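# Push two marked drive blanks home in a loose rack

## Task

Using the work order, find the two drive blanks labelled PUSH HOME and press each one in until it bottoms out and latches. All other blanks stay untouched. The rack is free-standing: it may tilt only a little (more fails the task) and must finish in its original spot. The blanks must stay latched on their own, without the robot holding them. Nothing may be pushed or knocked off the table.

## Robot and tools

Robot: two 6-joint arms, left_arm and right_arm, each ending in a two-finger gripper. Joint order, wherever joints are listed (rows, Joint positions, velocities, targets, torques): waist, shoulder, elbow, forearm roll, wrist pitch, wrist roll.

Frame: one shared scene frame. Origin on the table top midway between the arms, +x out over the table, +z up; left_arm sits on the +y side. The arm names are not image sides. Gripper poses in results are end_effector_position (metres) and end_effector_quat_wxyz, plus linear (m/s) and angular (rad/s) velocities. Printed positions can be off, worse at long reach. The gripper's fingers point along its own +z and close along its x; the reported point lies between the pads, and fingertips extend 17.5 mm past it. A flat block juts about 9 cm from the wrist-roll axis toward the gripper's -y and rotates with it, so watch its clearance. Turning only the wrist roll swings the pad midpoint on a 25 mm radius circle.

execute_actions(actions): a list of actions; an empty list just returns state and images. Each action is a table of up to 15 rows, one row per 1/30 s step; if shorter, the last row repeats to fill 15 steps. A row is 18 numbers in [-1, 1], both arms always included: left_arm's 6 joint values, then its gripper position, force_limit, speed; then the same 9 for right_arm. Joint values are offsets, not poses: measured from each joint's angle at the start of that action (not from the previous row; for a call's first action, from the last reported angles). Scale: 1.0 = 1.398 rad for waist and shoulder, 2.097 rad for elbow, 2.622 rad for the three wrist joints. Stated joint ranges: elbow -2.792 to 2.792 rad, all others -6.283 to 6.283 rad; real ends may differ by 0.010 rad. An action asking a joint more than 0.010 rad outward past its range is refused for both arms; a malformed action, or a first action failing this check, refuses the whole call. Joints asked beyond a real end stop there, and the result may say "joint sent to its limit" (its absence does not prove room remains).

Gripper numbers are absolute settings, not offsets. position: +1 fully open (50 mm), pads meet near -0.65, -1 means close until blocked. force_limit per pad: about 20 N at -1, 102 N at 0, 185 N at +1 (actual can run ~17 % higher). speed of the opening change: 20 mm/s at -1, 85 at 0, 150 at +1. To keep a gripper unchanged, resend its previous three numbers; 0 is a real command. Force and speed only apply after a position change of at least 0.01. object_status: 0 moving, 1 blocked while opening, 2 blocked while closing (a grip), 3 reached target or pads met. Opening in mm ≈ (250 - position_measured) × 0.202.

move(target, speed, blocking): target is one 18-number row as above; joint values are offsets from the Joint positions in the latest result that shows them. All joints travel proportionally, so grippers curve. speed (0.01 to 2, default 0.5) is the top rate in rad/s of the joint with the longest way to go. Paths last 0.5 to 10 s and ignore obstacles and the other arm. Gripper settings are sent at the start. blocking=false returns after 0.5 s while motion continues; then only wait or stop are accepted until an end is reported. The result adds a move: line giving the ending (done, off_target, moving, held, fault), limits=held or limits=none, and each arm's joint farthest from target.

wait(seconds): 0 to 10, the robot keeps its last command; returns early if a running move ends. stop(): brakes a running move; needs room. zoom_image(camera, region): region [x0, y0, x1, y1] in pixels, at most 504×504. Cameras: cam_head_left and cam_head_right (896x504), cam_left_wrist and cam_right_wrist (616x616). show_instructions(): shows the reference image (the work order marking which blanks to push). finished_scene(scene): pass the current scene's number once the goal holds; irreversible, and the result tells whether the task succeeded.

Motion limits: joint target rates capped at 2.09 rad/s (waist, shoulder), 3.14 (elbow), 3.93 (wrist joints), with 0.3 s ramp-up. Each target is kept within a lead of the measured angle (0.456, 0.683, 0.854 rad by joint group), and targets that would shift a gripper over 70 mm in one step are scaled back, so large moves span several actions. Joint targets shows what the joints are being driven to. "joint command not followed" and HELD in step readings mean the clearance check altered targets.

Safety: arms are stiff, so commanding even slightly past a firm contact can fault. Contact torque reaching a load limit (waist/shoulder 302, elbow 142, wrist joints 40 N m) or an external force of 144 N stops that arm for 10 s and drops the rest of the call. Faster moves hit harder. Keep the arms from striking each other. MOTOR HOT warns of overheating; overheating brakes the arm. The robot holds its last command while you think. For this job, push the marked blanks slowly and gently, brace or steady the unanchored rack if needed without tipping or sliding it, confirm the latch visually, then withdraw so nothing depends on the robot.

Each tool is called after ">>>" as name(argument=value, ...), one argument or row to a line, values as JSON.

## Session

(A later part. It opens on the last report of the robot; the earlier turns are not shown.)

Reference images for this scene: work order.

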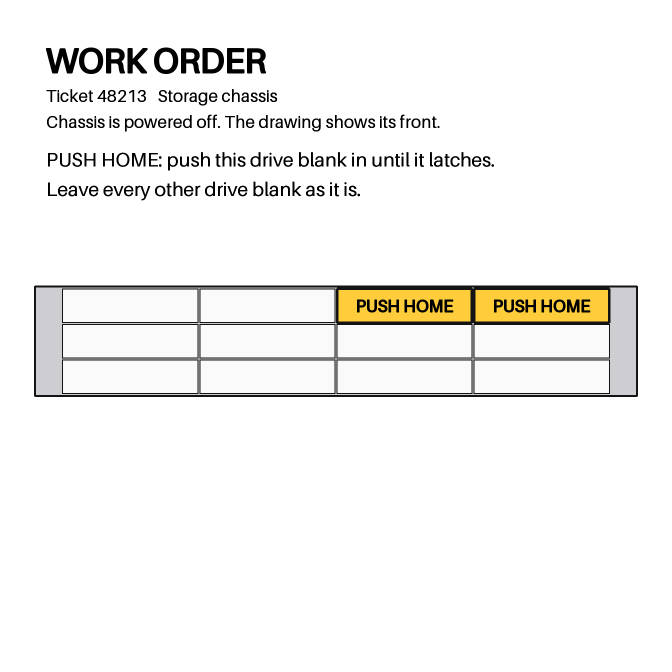

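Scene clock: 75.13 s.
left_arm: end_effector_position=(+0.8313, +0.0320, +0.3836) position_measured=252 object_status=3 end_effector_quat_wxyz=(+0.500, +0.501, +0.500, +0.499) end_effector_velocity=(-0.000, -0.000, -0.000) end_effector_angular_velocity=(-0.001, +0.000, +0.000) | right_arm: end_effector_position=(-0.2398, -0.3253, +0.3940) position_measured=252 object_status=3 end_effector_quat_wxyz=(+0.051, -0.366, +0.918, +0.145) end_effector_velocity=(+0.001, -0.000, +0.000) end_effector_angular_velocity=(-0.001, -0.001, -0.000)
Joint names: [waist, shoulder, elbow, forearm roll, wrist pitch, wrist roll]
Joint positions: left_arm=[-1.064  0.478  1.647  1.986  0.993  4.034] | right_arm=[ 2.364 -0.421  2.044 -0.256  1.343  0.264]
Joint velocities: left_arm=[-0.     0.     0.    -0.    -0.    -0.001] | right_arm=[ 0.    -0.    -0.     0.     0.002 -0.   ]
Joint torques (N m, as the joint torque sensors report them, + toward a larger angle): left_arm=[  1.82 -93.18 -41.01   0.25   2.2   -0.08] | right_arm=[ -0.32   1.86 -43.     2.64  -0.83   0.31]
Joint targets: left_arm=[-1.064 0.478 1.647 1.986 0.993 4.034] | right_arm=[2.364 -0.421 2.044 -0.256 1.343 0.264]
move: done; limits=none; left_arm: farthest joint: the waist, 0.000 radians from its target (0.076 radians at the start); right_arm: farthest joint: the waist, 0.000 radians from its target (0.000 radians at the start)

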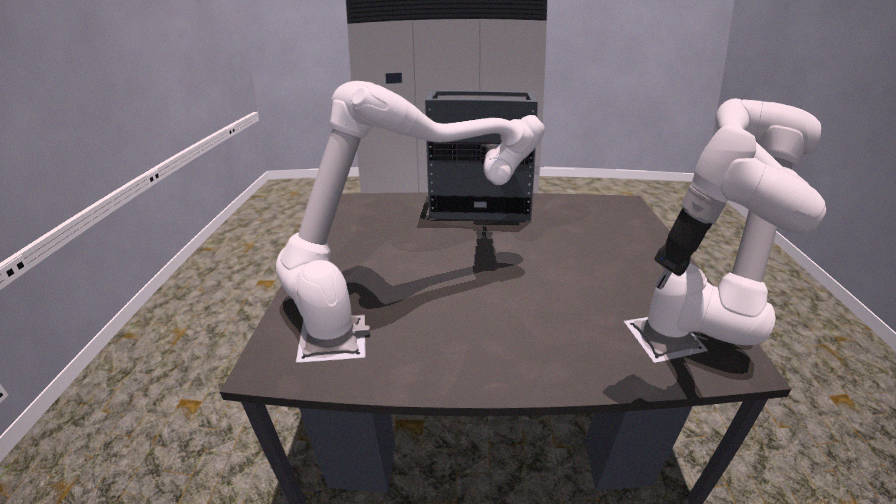

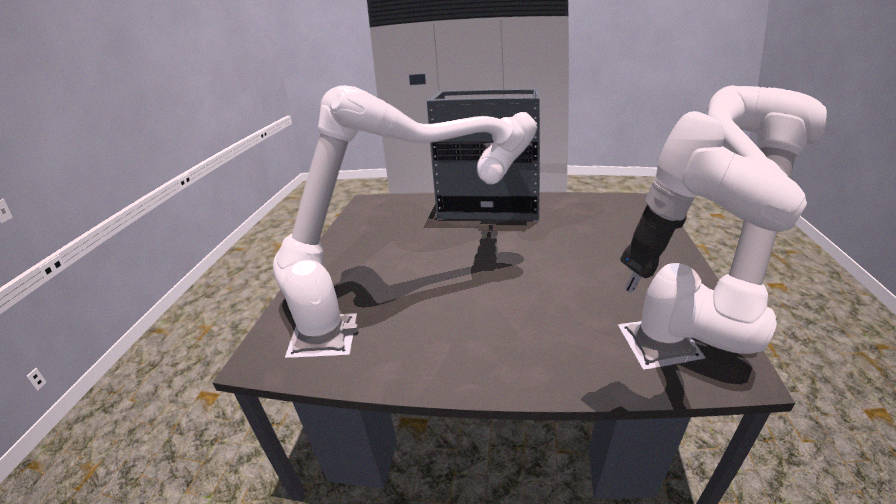

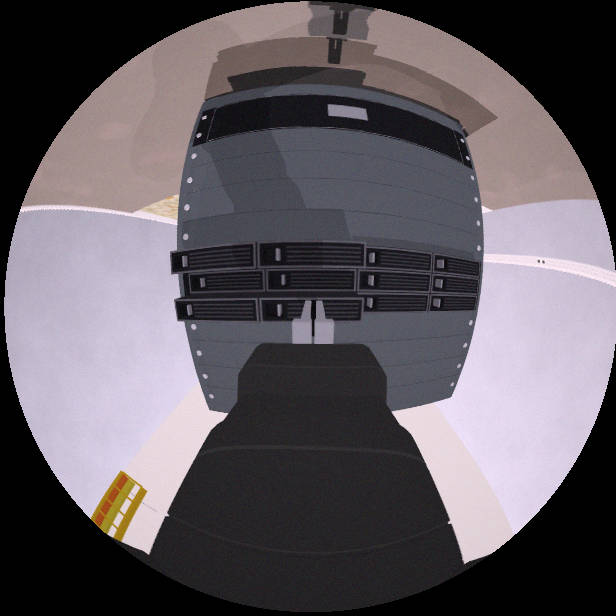

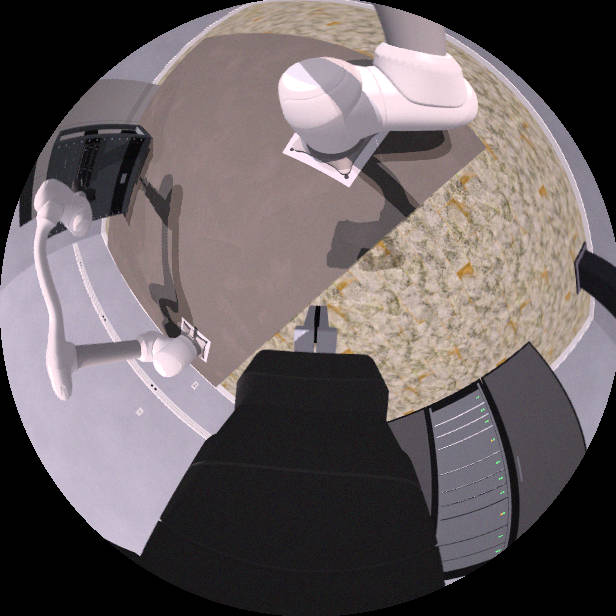

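>>> move(
  target=[0.0096,0.0080,-0.0086,0.0022,-0.0048,0.0008,-1,-0.5,0, 0,0,0,0,0,0,-1,-0.5,0],
  speed=0.015,
)

Scene clock: 78.70 s.
left_arm: end_effector_position=(+0.8440, +0.0329, +0.3837) position_measured=252 object_status=3 end_effector_quat_wxyz=(+0.500, +0.501, +0.500, +0.500) end_effector_velocity=(+0.000, -0.000, +0.000) end_effector_angular_velocity=(-0.002, +0.000, -0.001) | right_arm: end_effector_position=(-0.2398, -0.3253, +0.3940) position_measured=252 object_status=3 end_effector_quat_wxyz=(+0.051, -0.366, +0.918, +0.145) end_effector_velocity=(-0.000, -0.000, -0.000) end_effector_angular_velocity=(-0.000, +0.001, -0.000)
Joint names: [waist, shoulder, elbow, forearm roll, wrist pitch, wrist roll]
Joint positions: left_arm=[-1.051  0.49   1.629  1.991  0.98   4.036] | right_arm=[ 2.364 -0.421  2.044 -0.256  1.343  0.264]
Joint velocities: left_arm=[ 0.    -0.    -0.     0.    -0.001 -0.002] | right_arm=[ 0.  0.  0.  0. -0.  0.]
Joint torques (N m, as the joint torque sensors report them, + toward a larger angle): left_arm=[  4.99 -93.09 -43.51   0.4    2.32   0.03] | right_arm=[ -0.11   1.91 -43.39   2.38  -0.76   0.26]
Joint targets: left_arm=[-1.051 0.490 1.629 1.991 0.980 4.036] | right_arm=[2.364 -0.421 2.044 -0.256 1.343 0.264]
move: done; limits=none; left_arm: farthest joint: the waist, 0.000 radians from its target (0.013 radians at the start); right_arm: farthest joint: the waist, 0.000 radians from its target (0.000 radians at the start)

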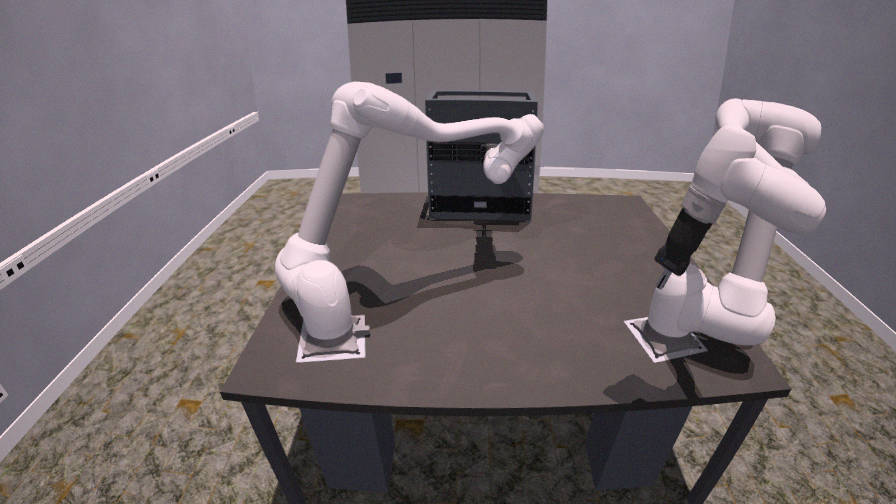

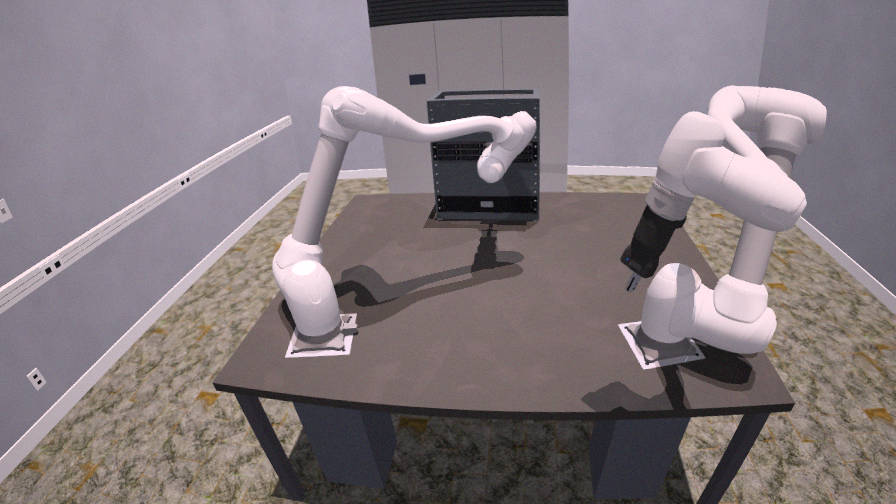

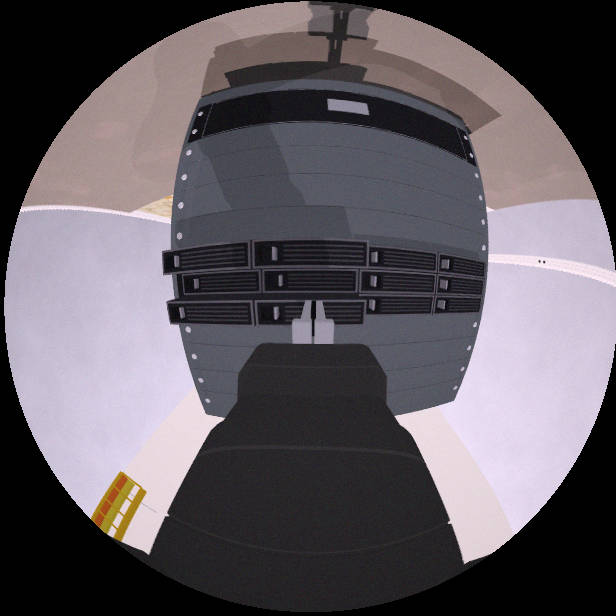

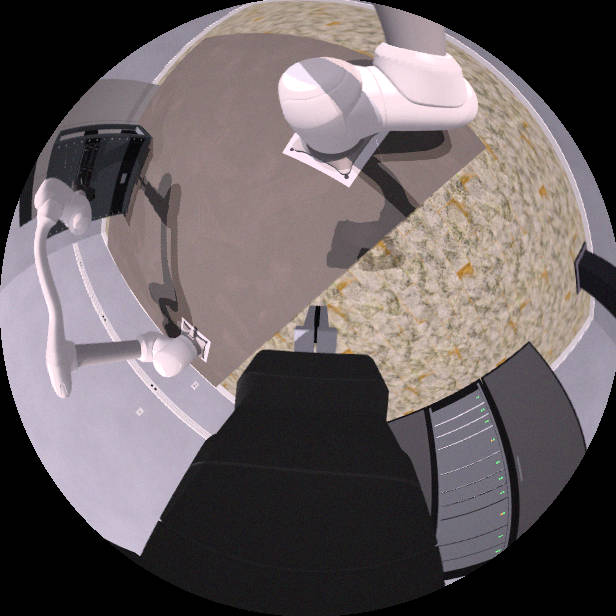

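>>> move(
  target=[0.0150,0.0128,-0.0139,0.0033,-0.0075,0.0012,-1,-0.5,0, 0,0,0,0,0,0,-1,-0.5,0],
  speed=0.015,
)

Scene clock: 82.13 s.
left_arm: end_effector_position=(+0.8644, +0.0348, +0.3840) position_measured=252 object_status=3 end_effector_quat_wxyz=(+0.500, +0.500, +0.500, +0.500) end_effector_velocity=(-0.000, -0.001, -0.001) end_effector_angular_velocity=(+0.002, +0.001, -0.001) | right_arm: end_effector_position=(-0.2398, -0.3253, +0.3940) position_measured=252 object_status=3 end_effector_quat_wxyz=(+0.051, -0.366, +0.918, +0.145) end_effector_velocity=(-0.000, +0.000, +0.001) end_effector_angular_velocity=(+0.001, +0.001, -0.001)
Joint names: [waist, shoulder, elbow, forearm roll, wrist pitch, wrist roll]
Joint positions: left_arm=[-1.03   0.507  1.599  2.     0.961  4.039] | right_arm=[ 2.364 -0.421  2.044 -0.256  1.343  0.264]
Joint velocities: left_arm=[-0.     0.001 -0.     0.    -0.     0.001] | right_arm=[-0.    -0.    -0.001 -0.     0.     0.001]
Joint torques (N m, as the joint torque sensors report them, + toward a larger angle): left_arm=[  7.32 -95.74 -44.11   0.08   2.76  -0.2 ] | right_arm=[  2.22   3.01 -43.49   2.43  -0.59   0.4 ]
Joint targets: left_arm=[-1.030 0.507 1.599 2.000 0.961 4.039] | right_arm=[2.364 -0.421 2.044 -0.256 1.343 0.264]
move: done; limits=none; left_arm: farthest joint: the waist, 0.000 radians from its target (0.020 radians at the start); right_arm: farthest joint: the waist, 0.000 radians from its target (0.000 radians at the start)

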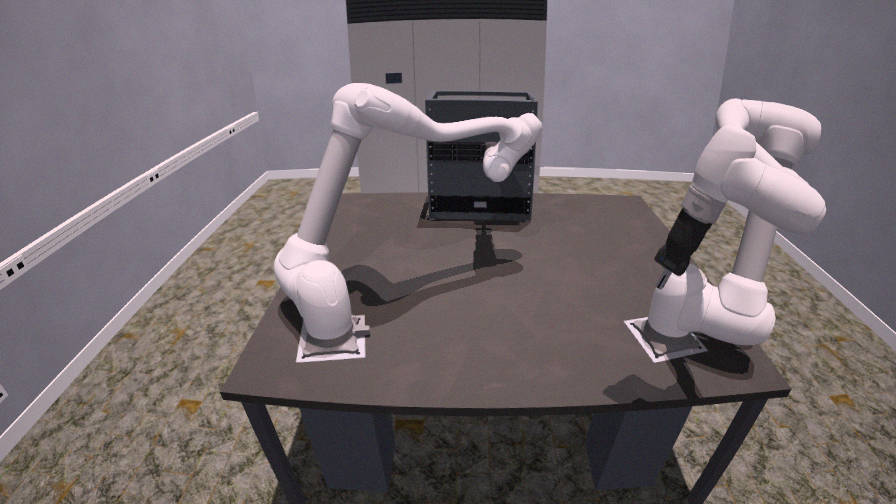

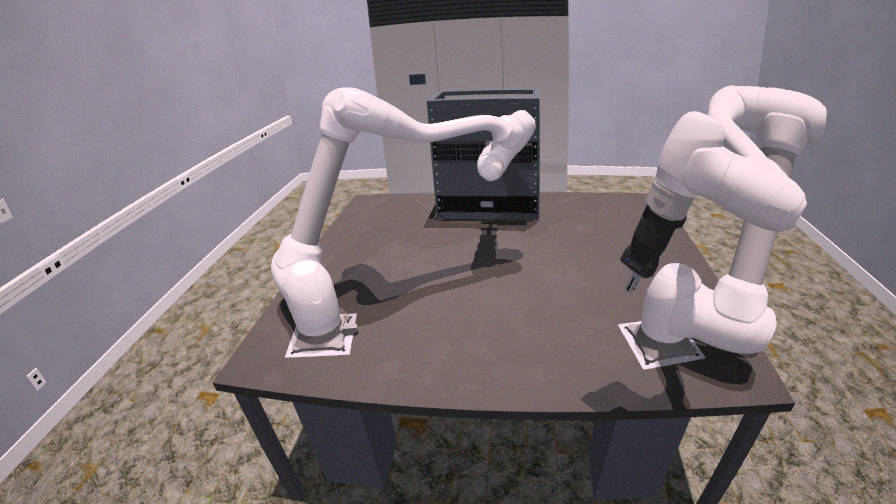

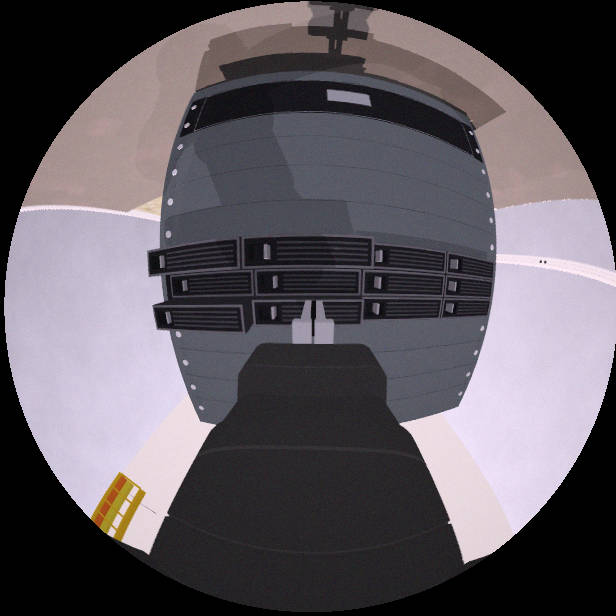

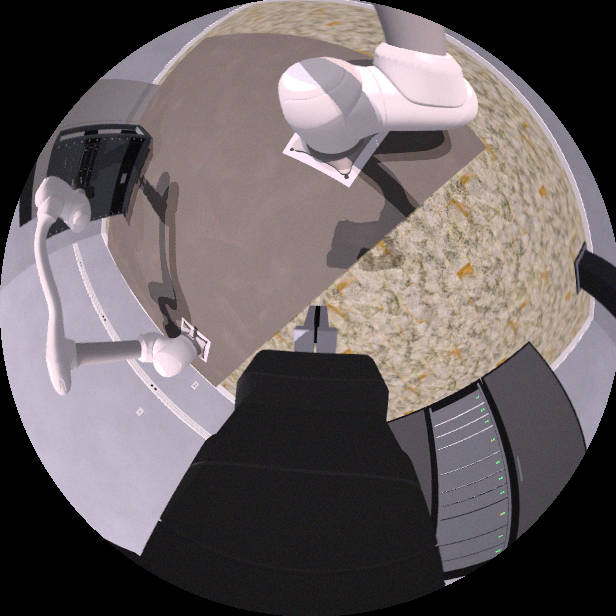

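>>> move(
  target=[0.0045,0.0039,-0.0043,0.0010,-0.0022,0.0004,-1,-0.5,0, 0,0,0,0,0,0,-1,-0.5,0],
  speed=0.01,
)

Scene clock: 84.47 s.
left_arm: end_effector_position=(+0.8706, +0.0354, +0.3842) position_measured=252 object_status=3 end_effector_quat_wxyz=(+0.500, +0.500, +0.500, +0.500) end_effector_velocity=(+0.000, +0.000, +0.001) end_effector_angular_velocity=(-0.000, -0.001, +0.001) | right_arm: end_effector_position=(-0.2398, -0.3253, +0.3940) position_measured=252 object_status=3 end_effector_quat_wxyz=(+0.051, -0.366, +0.918, +0.145) end_effector_velocity=(-0.000, -0.000, -0.000) end_effector_angular_velocity=(-0.000, +0.000, -0.000)
Joint names: [waist, shoulder, elbow, forearm roll, wrist pitch, wrist roll]
Joint positions: left_arm=[-1.023  0.513  1.59   2.003  0.955  4.04 ] | right_arm=[ 2.364 -0.421  2.044 -0.256  1.343  0.264]
Joint velocities: left_arm=[ 0. -0. -0.  0.  0. -0.] | right_arm=[ 0.  0. -0.  0.  0.  0.]
Joint torques (N m, as the joint torque sensors report them, + toward a larger angle): left_arm=[  8.57 -96.04 -42.96  -0.17   3.1   -0.08] | right_arm=[ -0.84   1.35 -43.61   2.37  -0.86   0.23]
Joint targets: left_arm=[-1.023 0.513 1.590 2.003 0.955 4.040] | right_arm=[2.364 -0.421 2.044 -0.256 1.343 0.264]
move: done; limits=none; left_arm: farthest joint: the waist, 0.000 radians from its target (0.006 radians at the start); right_arm: farthest joint: the waist, 0.000 radians from its target (0.000 radians at the start)

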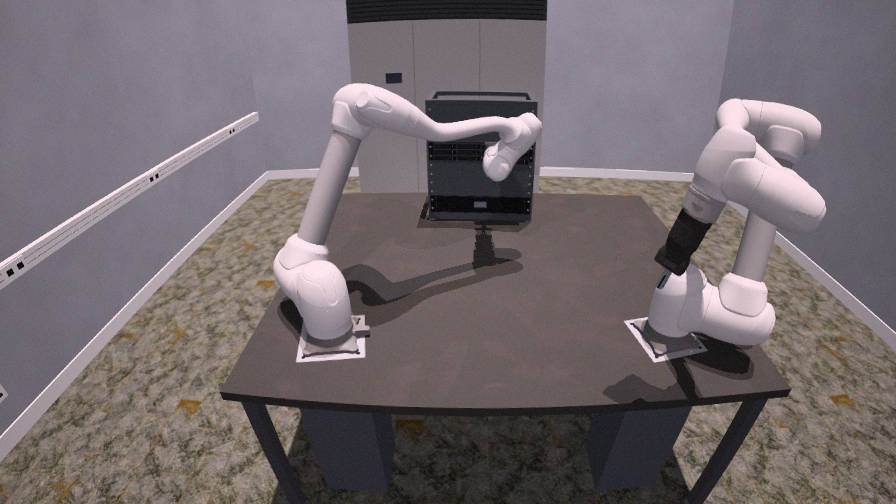

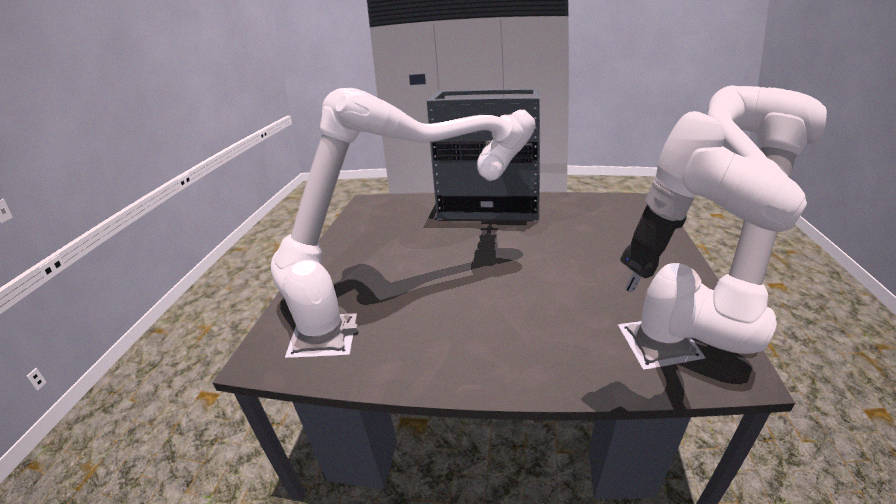

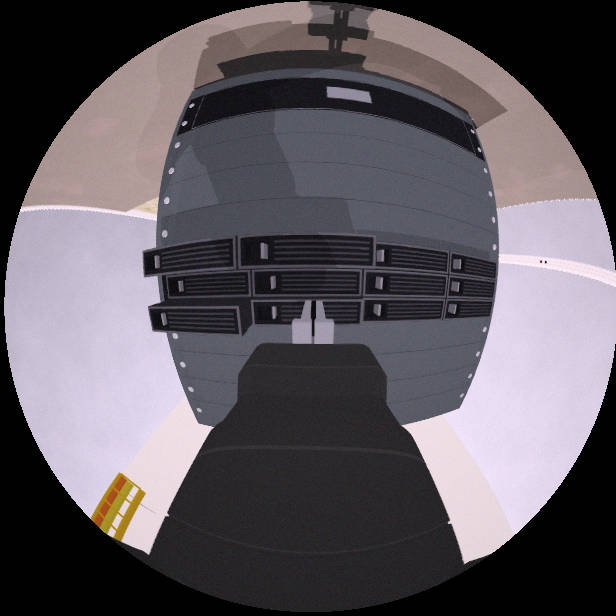

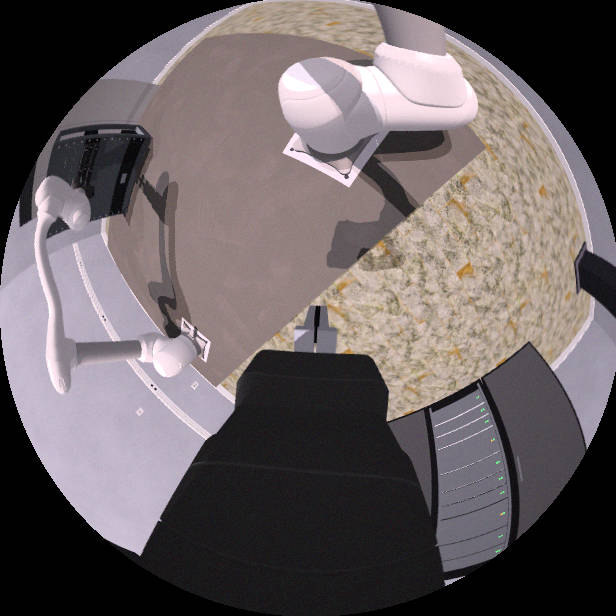

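Force ~13 N. Continue in 3 mm steps.

>>> move(
  target=[0.0023,0.0020,-0.0022,0.0005,-0.0011,0.0002,-1,-0.5,0, 0,0,0,0,0,0,-1,-0.5,0],
  speed=0.01,
)

Scene clock: 87.83 s.
left_arm: end_effector_position=(+0.8737, +0.0358, +0.3843) position_measured=252 object_status=3 end_effector_quat_wxyz=(+0.500, +0.500, +0.500, +0.500) end_effector_velocity=(+0.000, +0.000, +0.001) end_effector_angular_velocity=(-0.002, -0.001, +0.002) | right_arm: end_effector_position=(-0.2398, -0.3253, +0.3940) position_measured=252 object_status=3 end_effector_quat_wxyz=(+0.051, -0.366, +0.918, +0.145) end_effector_velocity=(+0.000, +0.000, -0.000) end_effector_angular_velocity=(+0.000, -0.001, -0.000)
Joint names: [waist, shoulder, elbow, forearm roll, wrist pitch, wrist roll]
Joint positions: left_arm=[-1.02   0.516  1.586  2.004  0.952  4.04 ] | right_arm=[ 2.364 -0.421  2.044 -0.256  1.343  0.264]
Joint velocities: left_arm=[ 0.    -0.    -0.    -0.     0.002 -0.001] | right_arm=[ 0.    -0.     0.    -0.001  0.     0.   ]
Joint torques (N m, as the joint torque sensors report them, + toward a larger angle): left_arm=[  8.27 -97.13 -43.83  -0.08   3.09  -0.09] | right_arm=[ -1.68   1.15 -43.43   2.45  -0.84   0.25]
Joint targets: left_arm=[-1.020 0.516 1.586 2.004 0.952 4.040] | right_arm=[2.364 -0.421 2.044 -0.256 1.343 0.264]
move: done; limits=none; left_arm: farthest joint: the waist, 0.000 radians from its target (0.004 radians at the start); right_arm: farthest joint: the waist, 0.000 radians from its target (0.000 radians at the start)

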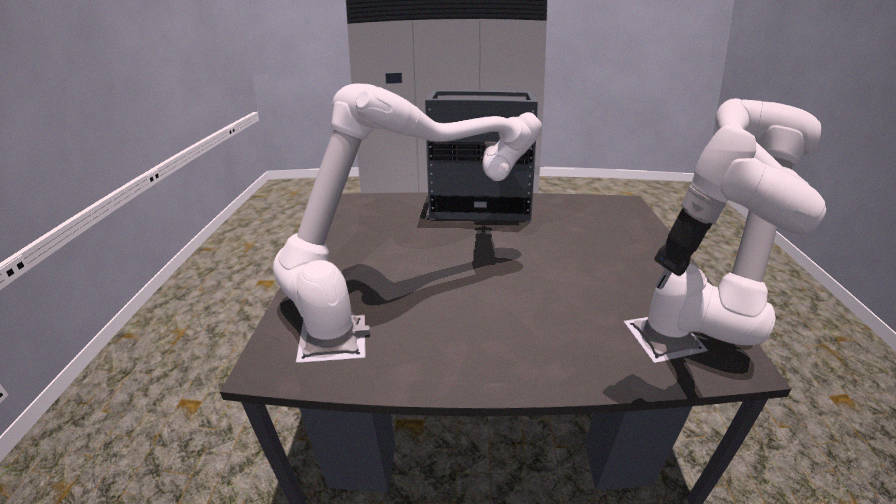

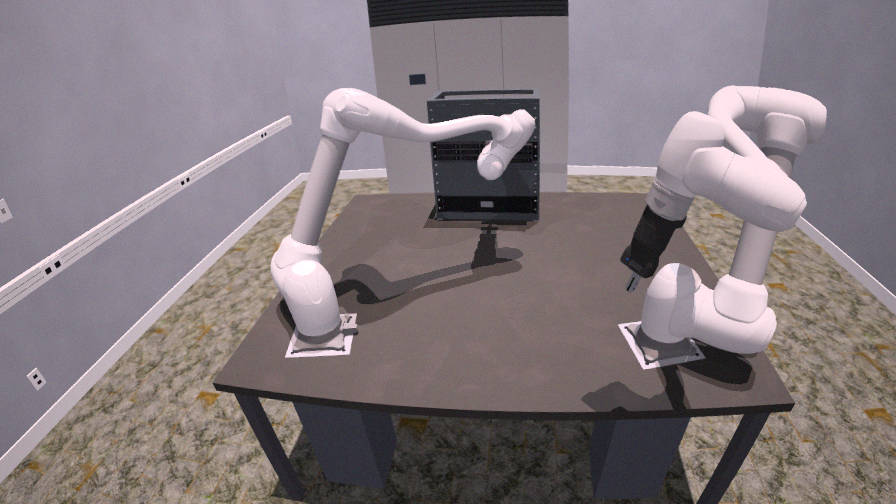

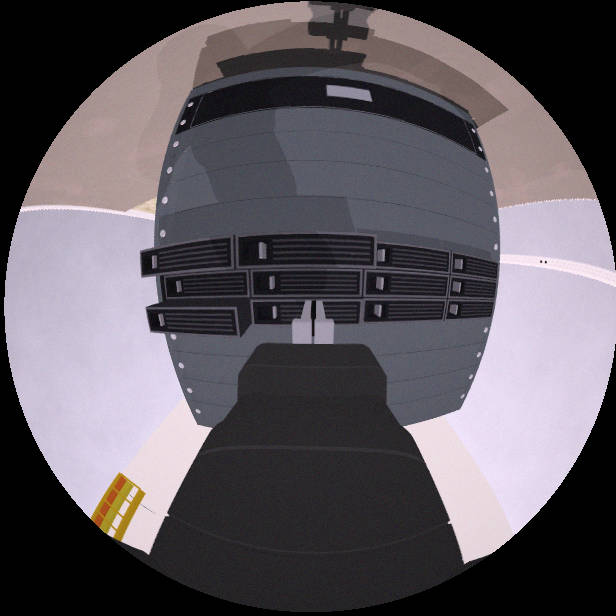

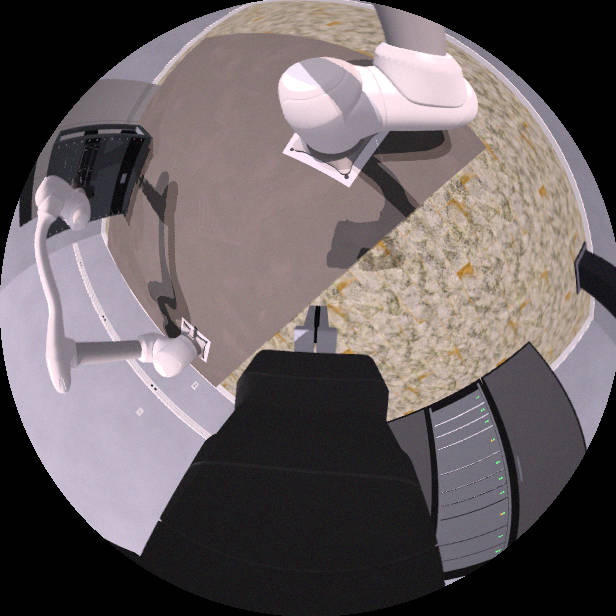

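>>> move(
  target=[0.0023,0.0020,-0.0022,0.0005,-0.0011,0.0002,-1,-0.5,0, 0,0,0,0,0,0,-1,-0.5,0],
  speed=0.01,
)

Scene clock: 89.87 s.
left_arm: end_effector_position=(+0.8769, +0.0362, +0.3844) position_measured=252 object_status=3 end_effector_quat_wxyz=(+0.500, +0.499, +0.500, +0.500) end_effector_velocity=(+0.000, -0.000, +0.001) end_effector_angular_velocity=(-0.000, -0.001, +0.001) | right_arm: end_effector_position=(-0.2398, -0.3253, +0.3940) position_measured=252 object_status=3 end_effector_quat_wxyz=(+0.051, -0.366, +0.918, +0.145) end_effector_velocity=(-0.000, +0.000, +0.000) end_effector_angular_velocity=(+0.001, +0.001, +0.000)
Joint names: [waist, shoulder, elbow, forearm roll, wrist pitch, wrist roll]
Joint positions: left_arm=[-1.017  0.518  1.581  2.005  0.949  4.041] | right_arm=[ 2.364 -0.421  2.044 -0.256  1.343  0.264]
Joint velocities: left_arm=[-0.     0.    -0.001  0.     0.001 -0.   ] | right_arm=[-0.    -0.    -0.001 -0.    -0.    -0.   ]
Joint torques (N m, as the joint torque sensors report them, + toward a larger angle): left_arm=[  7.34 -97.52 -43.35   0.03   3.23   0.02] | right_arm=[  0.6    2.27 -43.45   2.7   -0.81   0.29]
Joint targets: left_arm=[-1.017 0.518 1.581 2.005 0.949 4.041] | right_arm=[2.364 -0.421 2.044 -0.256 1.343 0.264]
move: done; limits=none; left_arm: farthest joint: the waist, 0.000 radians from its target (0.003 radians at the start); right_arm: farthest joint: the waist, 0.000 radians from its target (0.000 radians at the start)

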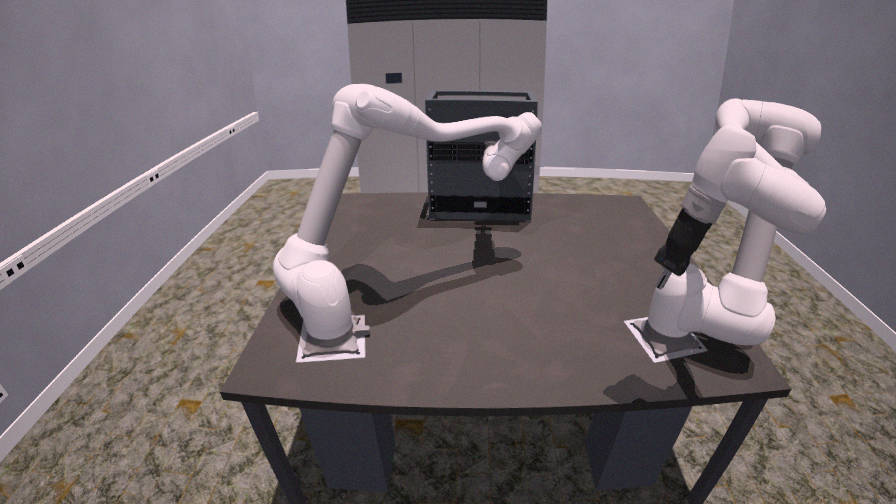

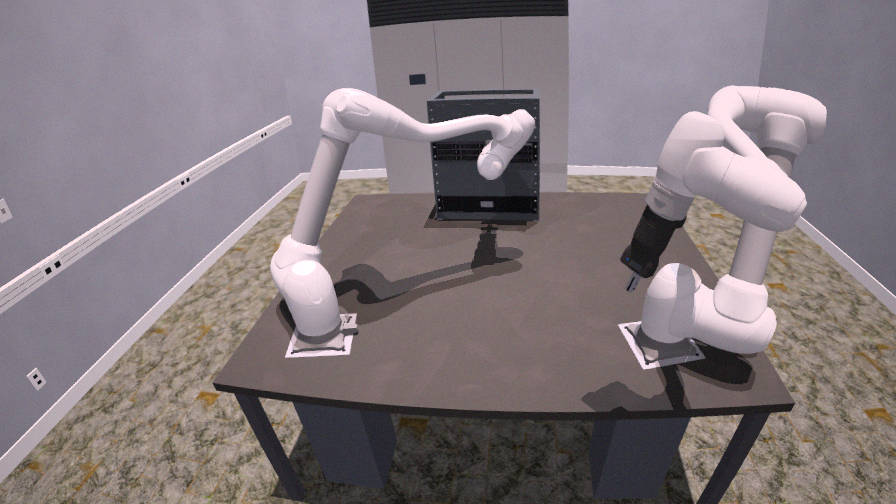

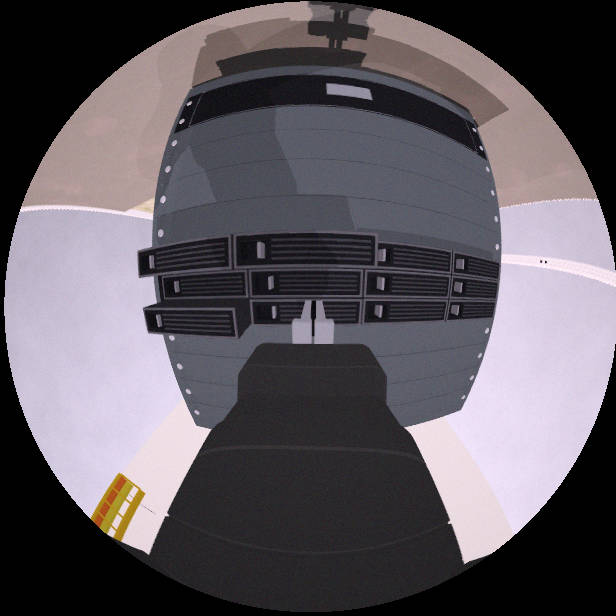

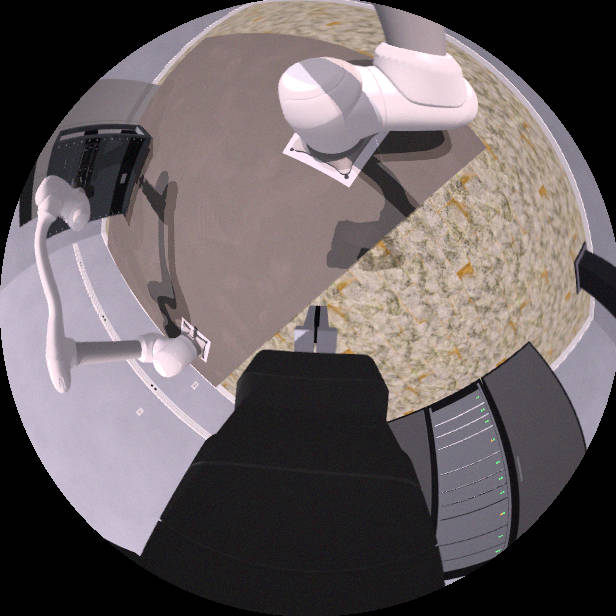

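>>> move(
  target=[0.0015,0.0013,-0.0015,0.0003,-0.0007,0.0001,-1,-0.5,0, 0,0,0,0,0,0,-1,-0.5,0],
  speed=0.01,
)

>>> zoom_image(
  camera="cam_left_wrist",
  region=[200, 220, 440, 350],
)

Scene clock: 91.70 s.
left_arm: end_effector_position=(+0.8790, +0.0364, +0.3846) position_measured=252 object_status=3 end_effector_quat_wxyz=(+0.500, +0.499, +0.500, +0.501) end_effector_velocity=(-0.000, +0.000, -0.000) end_effector_angular_velocity=(+0.001, -0.000, +0.001) | right_arm: end_effector_position=(-0.2398, -0.3253, +0.3940) position_measured=252 object_status=3 end_effector_quat_wxyz=(+0.051, -0.366, +0.918, +0.145) end_effector_velocity=(-0.000, +0.000, +0.001) end_effector_angular_velocity=(+0.001, +0.000, -0.001)
Joint names: [waist, shoulder, elbow, forearm roll, wrist pitch, wrist roll]
Joint positions: left_arm=[-1.015  0.52   1.578  2.006  0.947  4.041] | right_arm=[ 2.364 -0.421  2.044 -0.256  1.343  0.264]
Joint velocities: left_arm=[-0.     0.     0.     0.     0.001  0.   ] | right_arm=[ 0.    -0.    -0.002 -0.001  0.001  0.   ]
Joint torques (N m, as the joint torque sensors report them, + toward a larger angle): left_arm=[ 11.32 -96.81 -46.04   0.26   3.26   0.08] | right_arm=[  0.86   1.28 -43.5    2.37  -0.61   0.24]
Joint targets: left_arm=[-1.015 0.520 1.578 2.006 0.947 4.041] | right_arm=[2.364 -0.421 2.044 -0.256 1.343 0.264]
move: done; limits=none; left_arm: farthest joint: the waist, 0.000 radians from its target (0.002 radians at the start); right_arm: farthest joint: the waist, 0.000 radians from its target (0.000 radians at the start)

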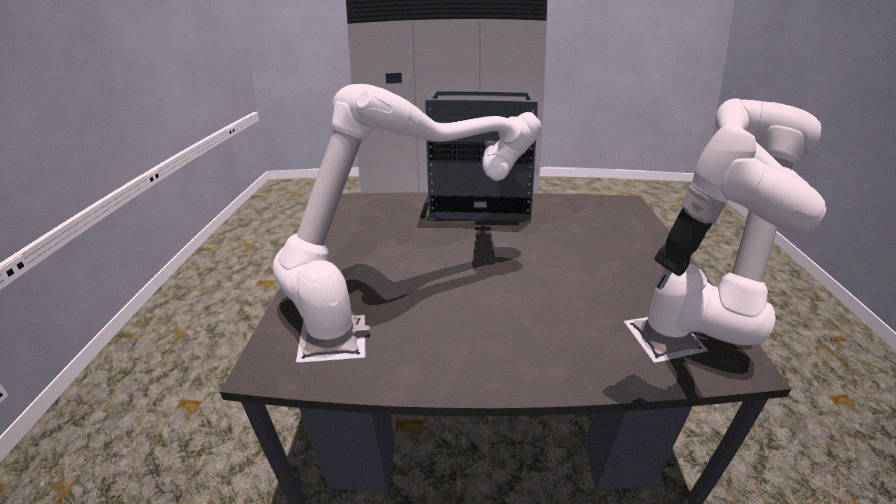

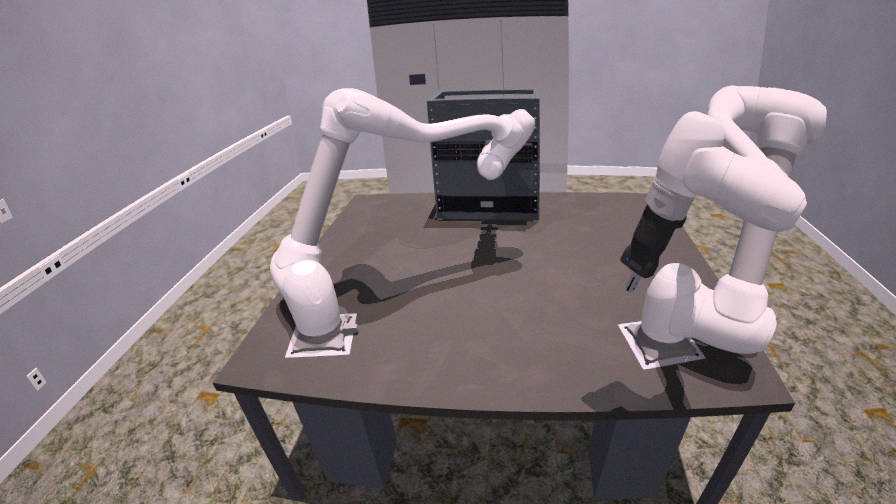

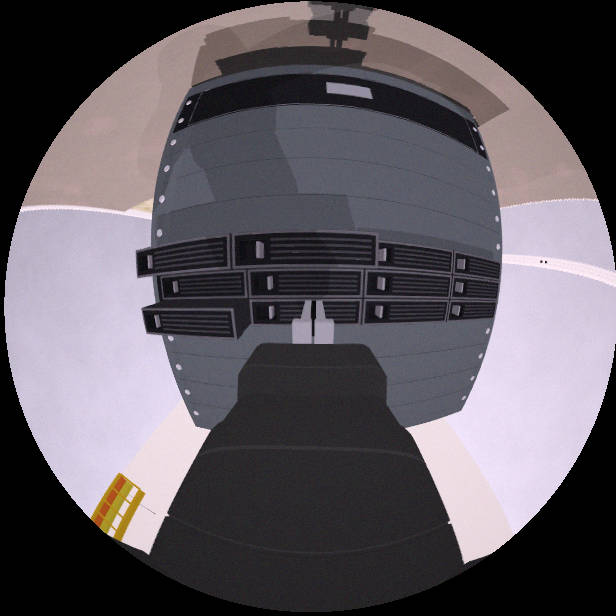

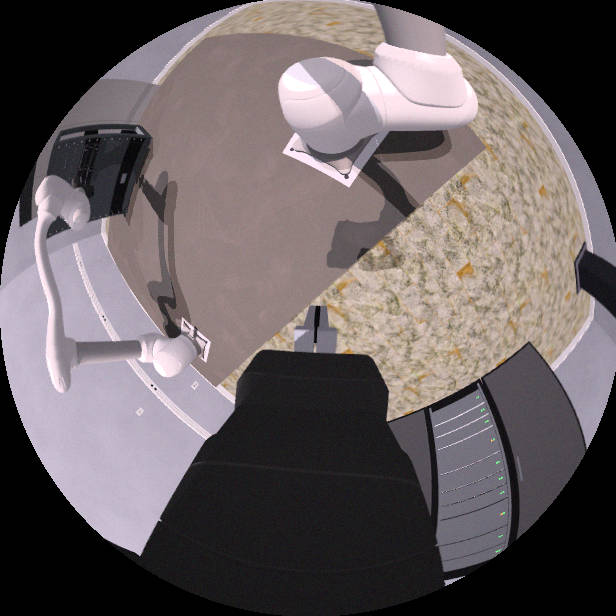

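Region (200, 220, 440, 350) of cam_left_wrist's 616x616 image, scaled by 2.100, with more detail than that image has; it fills the top 273 rows of this view, and the rest is white.

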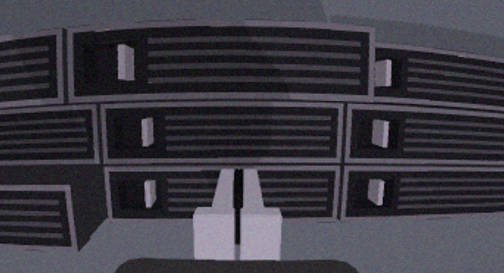

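>>> move(
  target=[0.0011,0.0010,-0.0011,0.0002,-0.0005,0.0001,-1,-0.5,0, 0,0,0,0,0,0,-1,-0.5,0],
  speed=0.01,
)

Scene clock: 93.73 s.
left_arm: end_effector_position=(+0.8804, +0.0364, +0.3847) position_measured=252 object_status=3 end_effector_quat_wxyz=(+0.500, +0.499, +0.500, +0.501) end_effector_velocity=(+0.001, -0.000, +0.000) end_effector_angular_velocity=(+0.001, +0.001, -0.001) | right_arm: end_effector_position=(-0.2398, -0.3253, +0.3940) position_measured=252 object_status=3 end_effector_quat_wxyz=(+0.051, -0.366, +0.918, +0.145) end_effector_velocity=(-0.000, +0.000, +0.001) end_effector_angular_velocity=(+0.000, +0.001, -0.000)
Joint names: [waist, shoulder, elbow, forearm roll, wrist pitch, wrist roll]
Joint positions: left_arm=[-1.013  0.522  1.576  2.007  0.946  4.042] | right_arm=[ 2.364 -0.421  2.044 -0.256  1.343  0.264]
Joint velocities: left_arm=[ 0.001  0.    -0.001  0.    -0.003  0.001] | right_arm=[ 0.    -0.    -0.001  0.     0.     0.   ]
Joint torques (N m, as the joint torque sensors report them, + toward a larger angle): left_arm=[ 51.42 -73.28 -62.17   2.1   -0.26  -0.29] | right_arm=[  0.31   0.73 -42.53   2.53  -0.84   0.45]
Joint targets: left_arm=[-1.013 0.522 1.576 2.007 0.946 4.042] | right_arm=[2.364 -0.421 2.044 -0.256 1.343 0.264]
move: done; limits=none; left_arm: farthest joint: the waist, 0.000 radians from its target (0.001 radians at the start); right_arm: farthest joint: the waist, 0.000 radians from its target (0.000 radians at the start)

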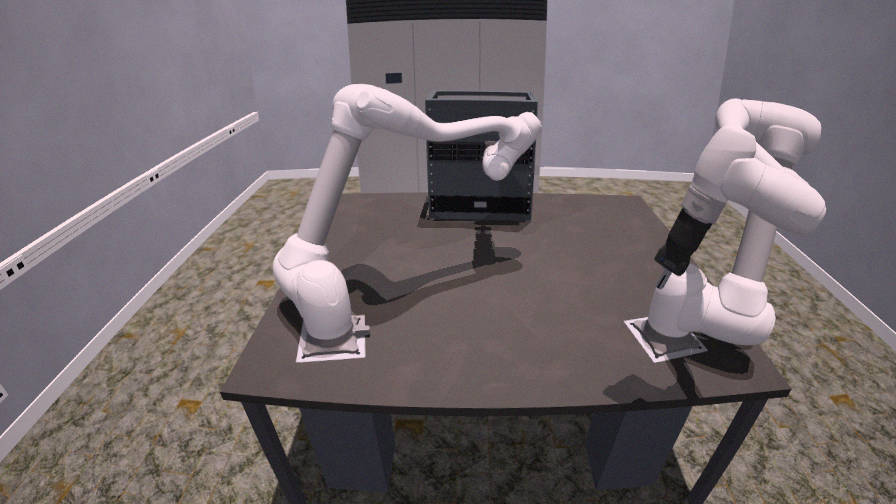

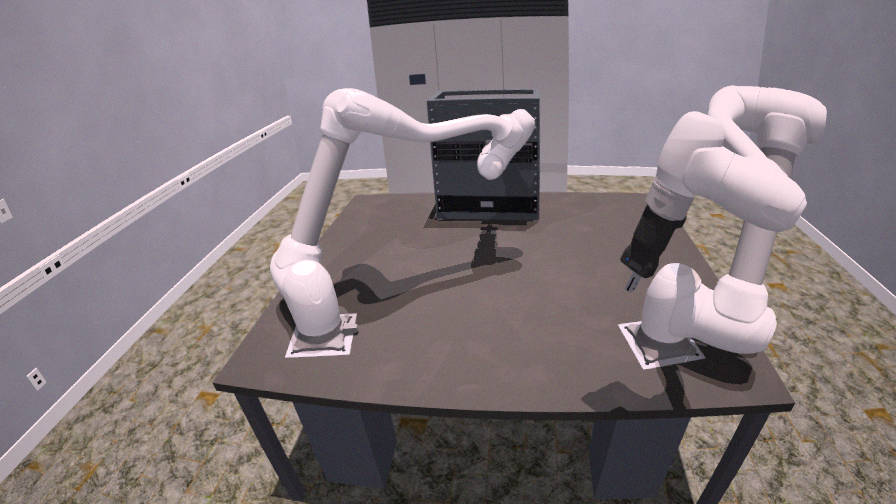

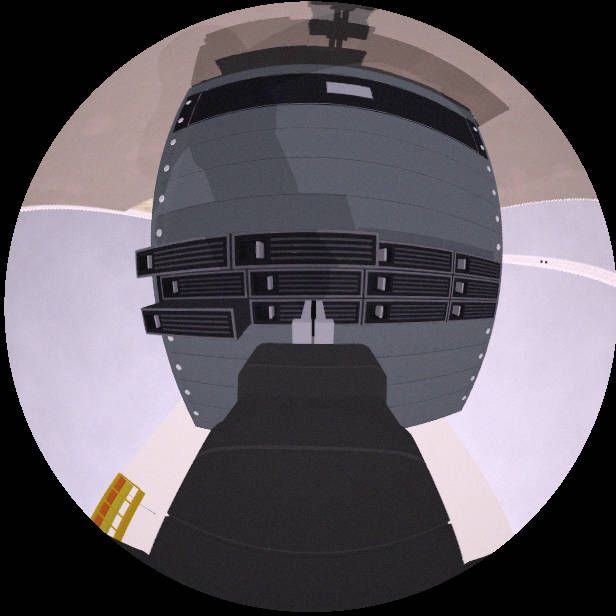

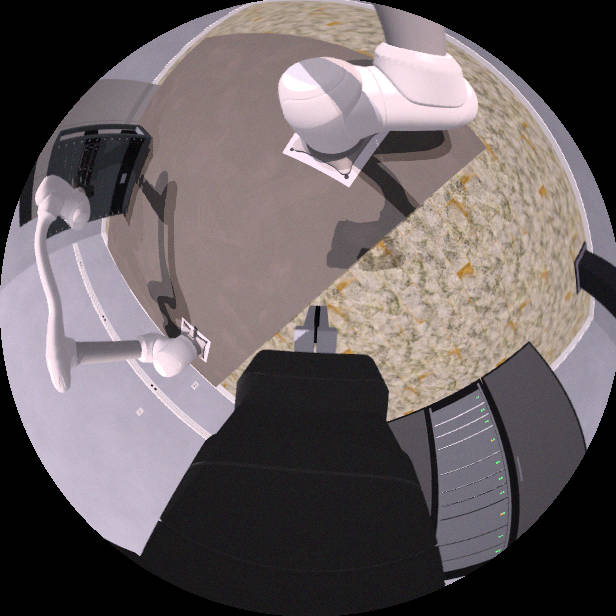

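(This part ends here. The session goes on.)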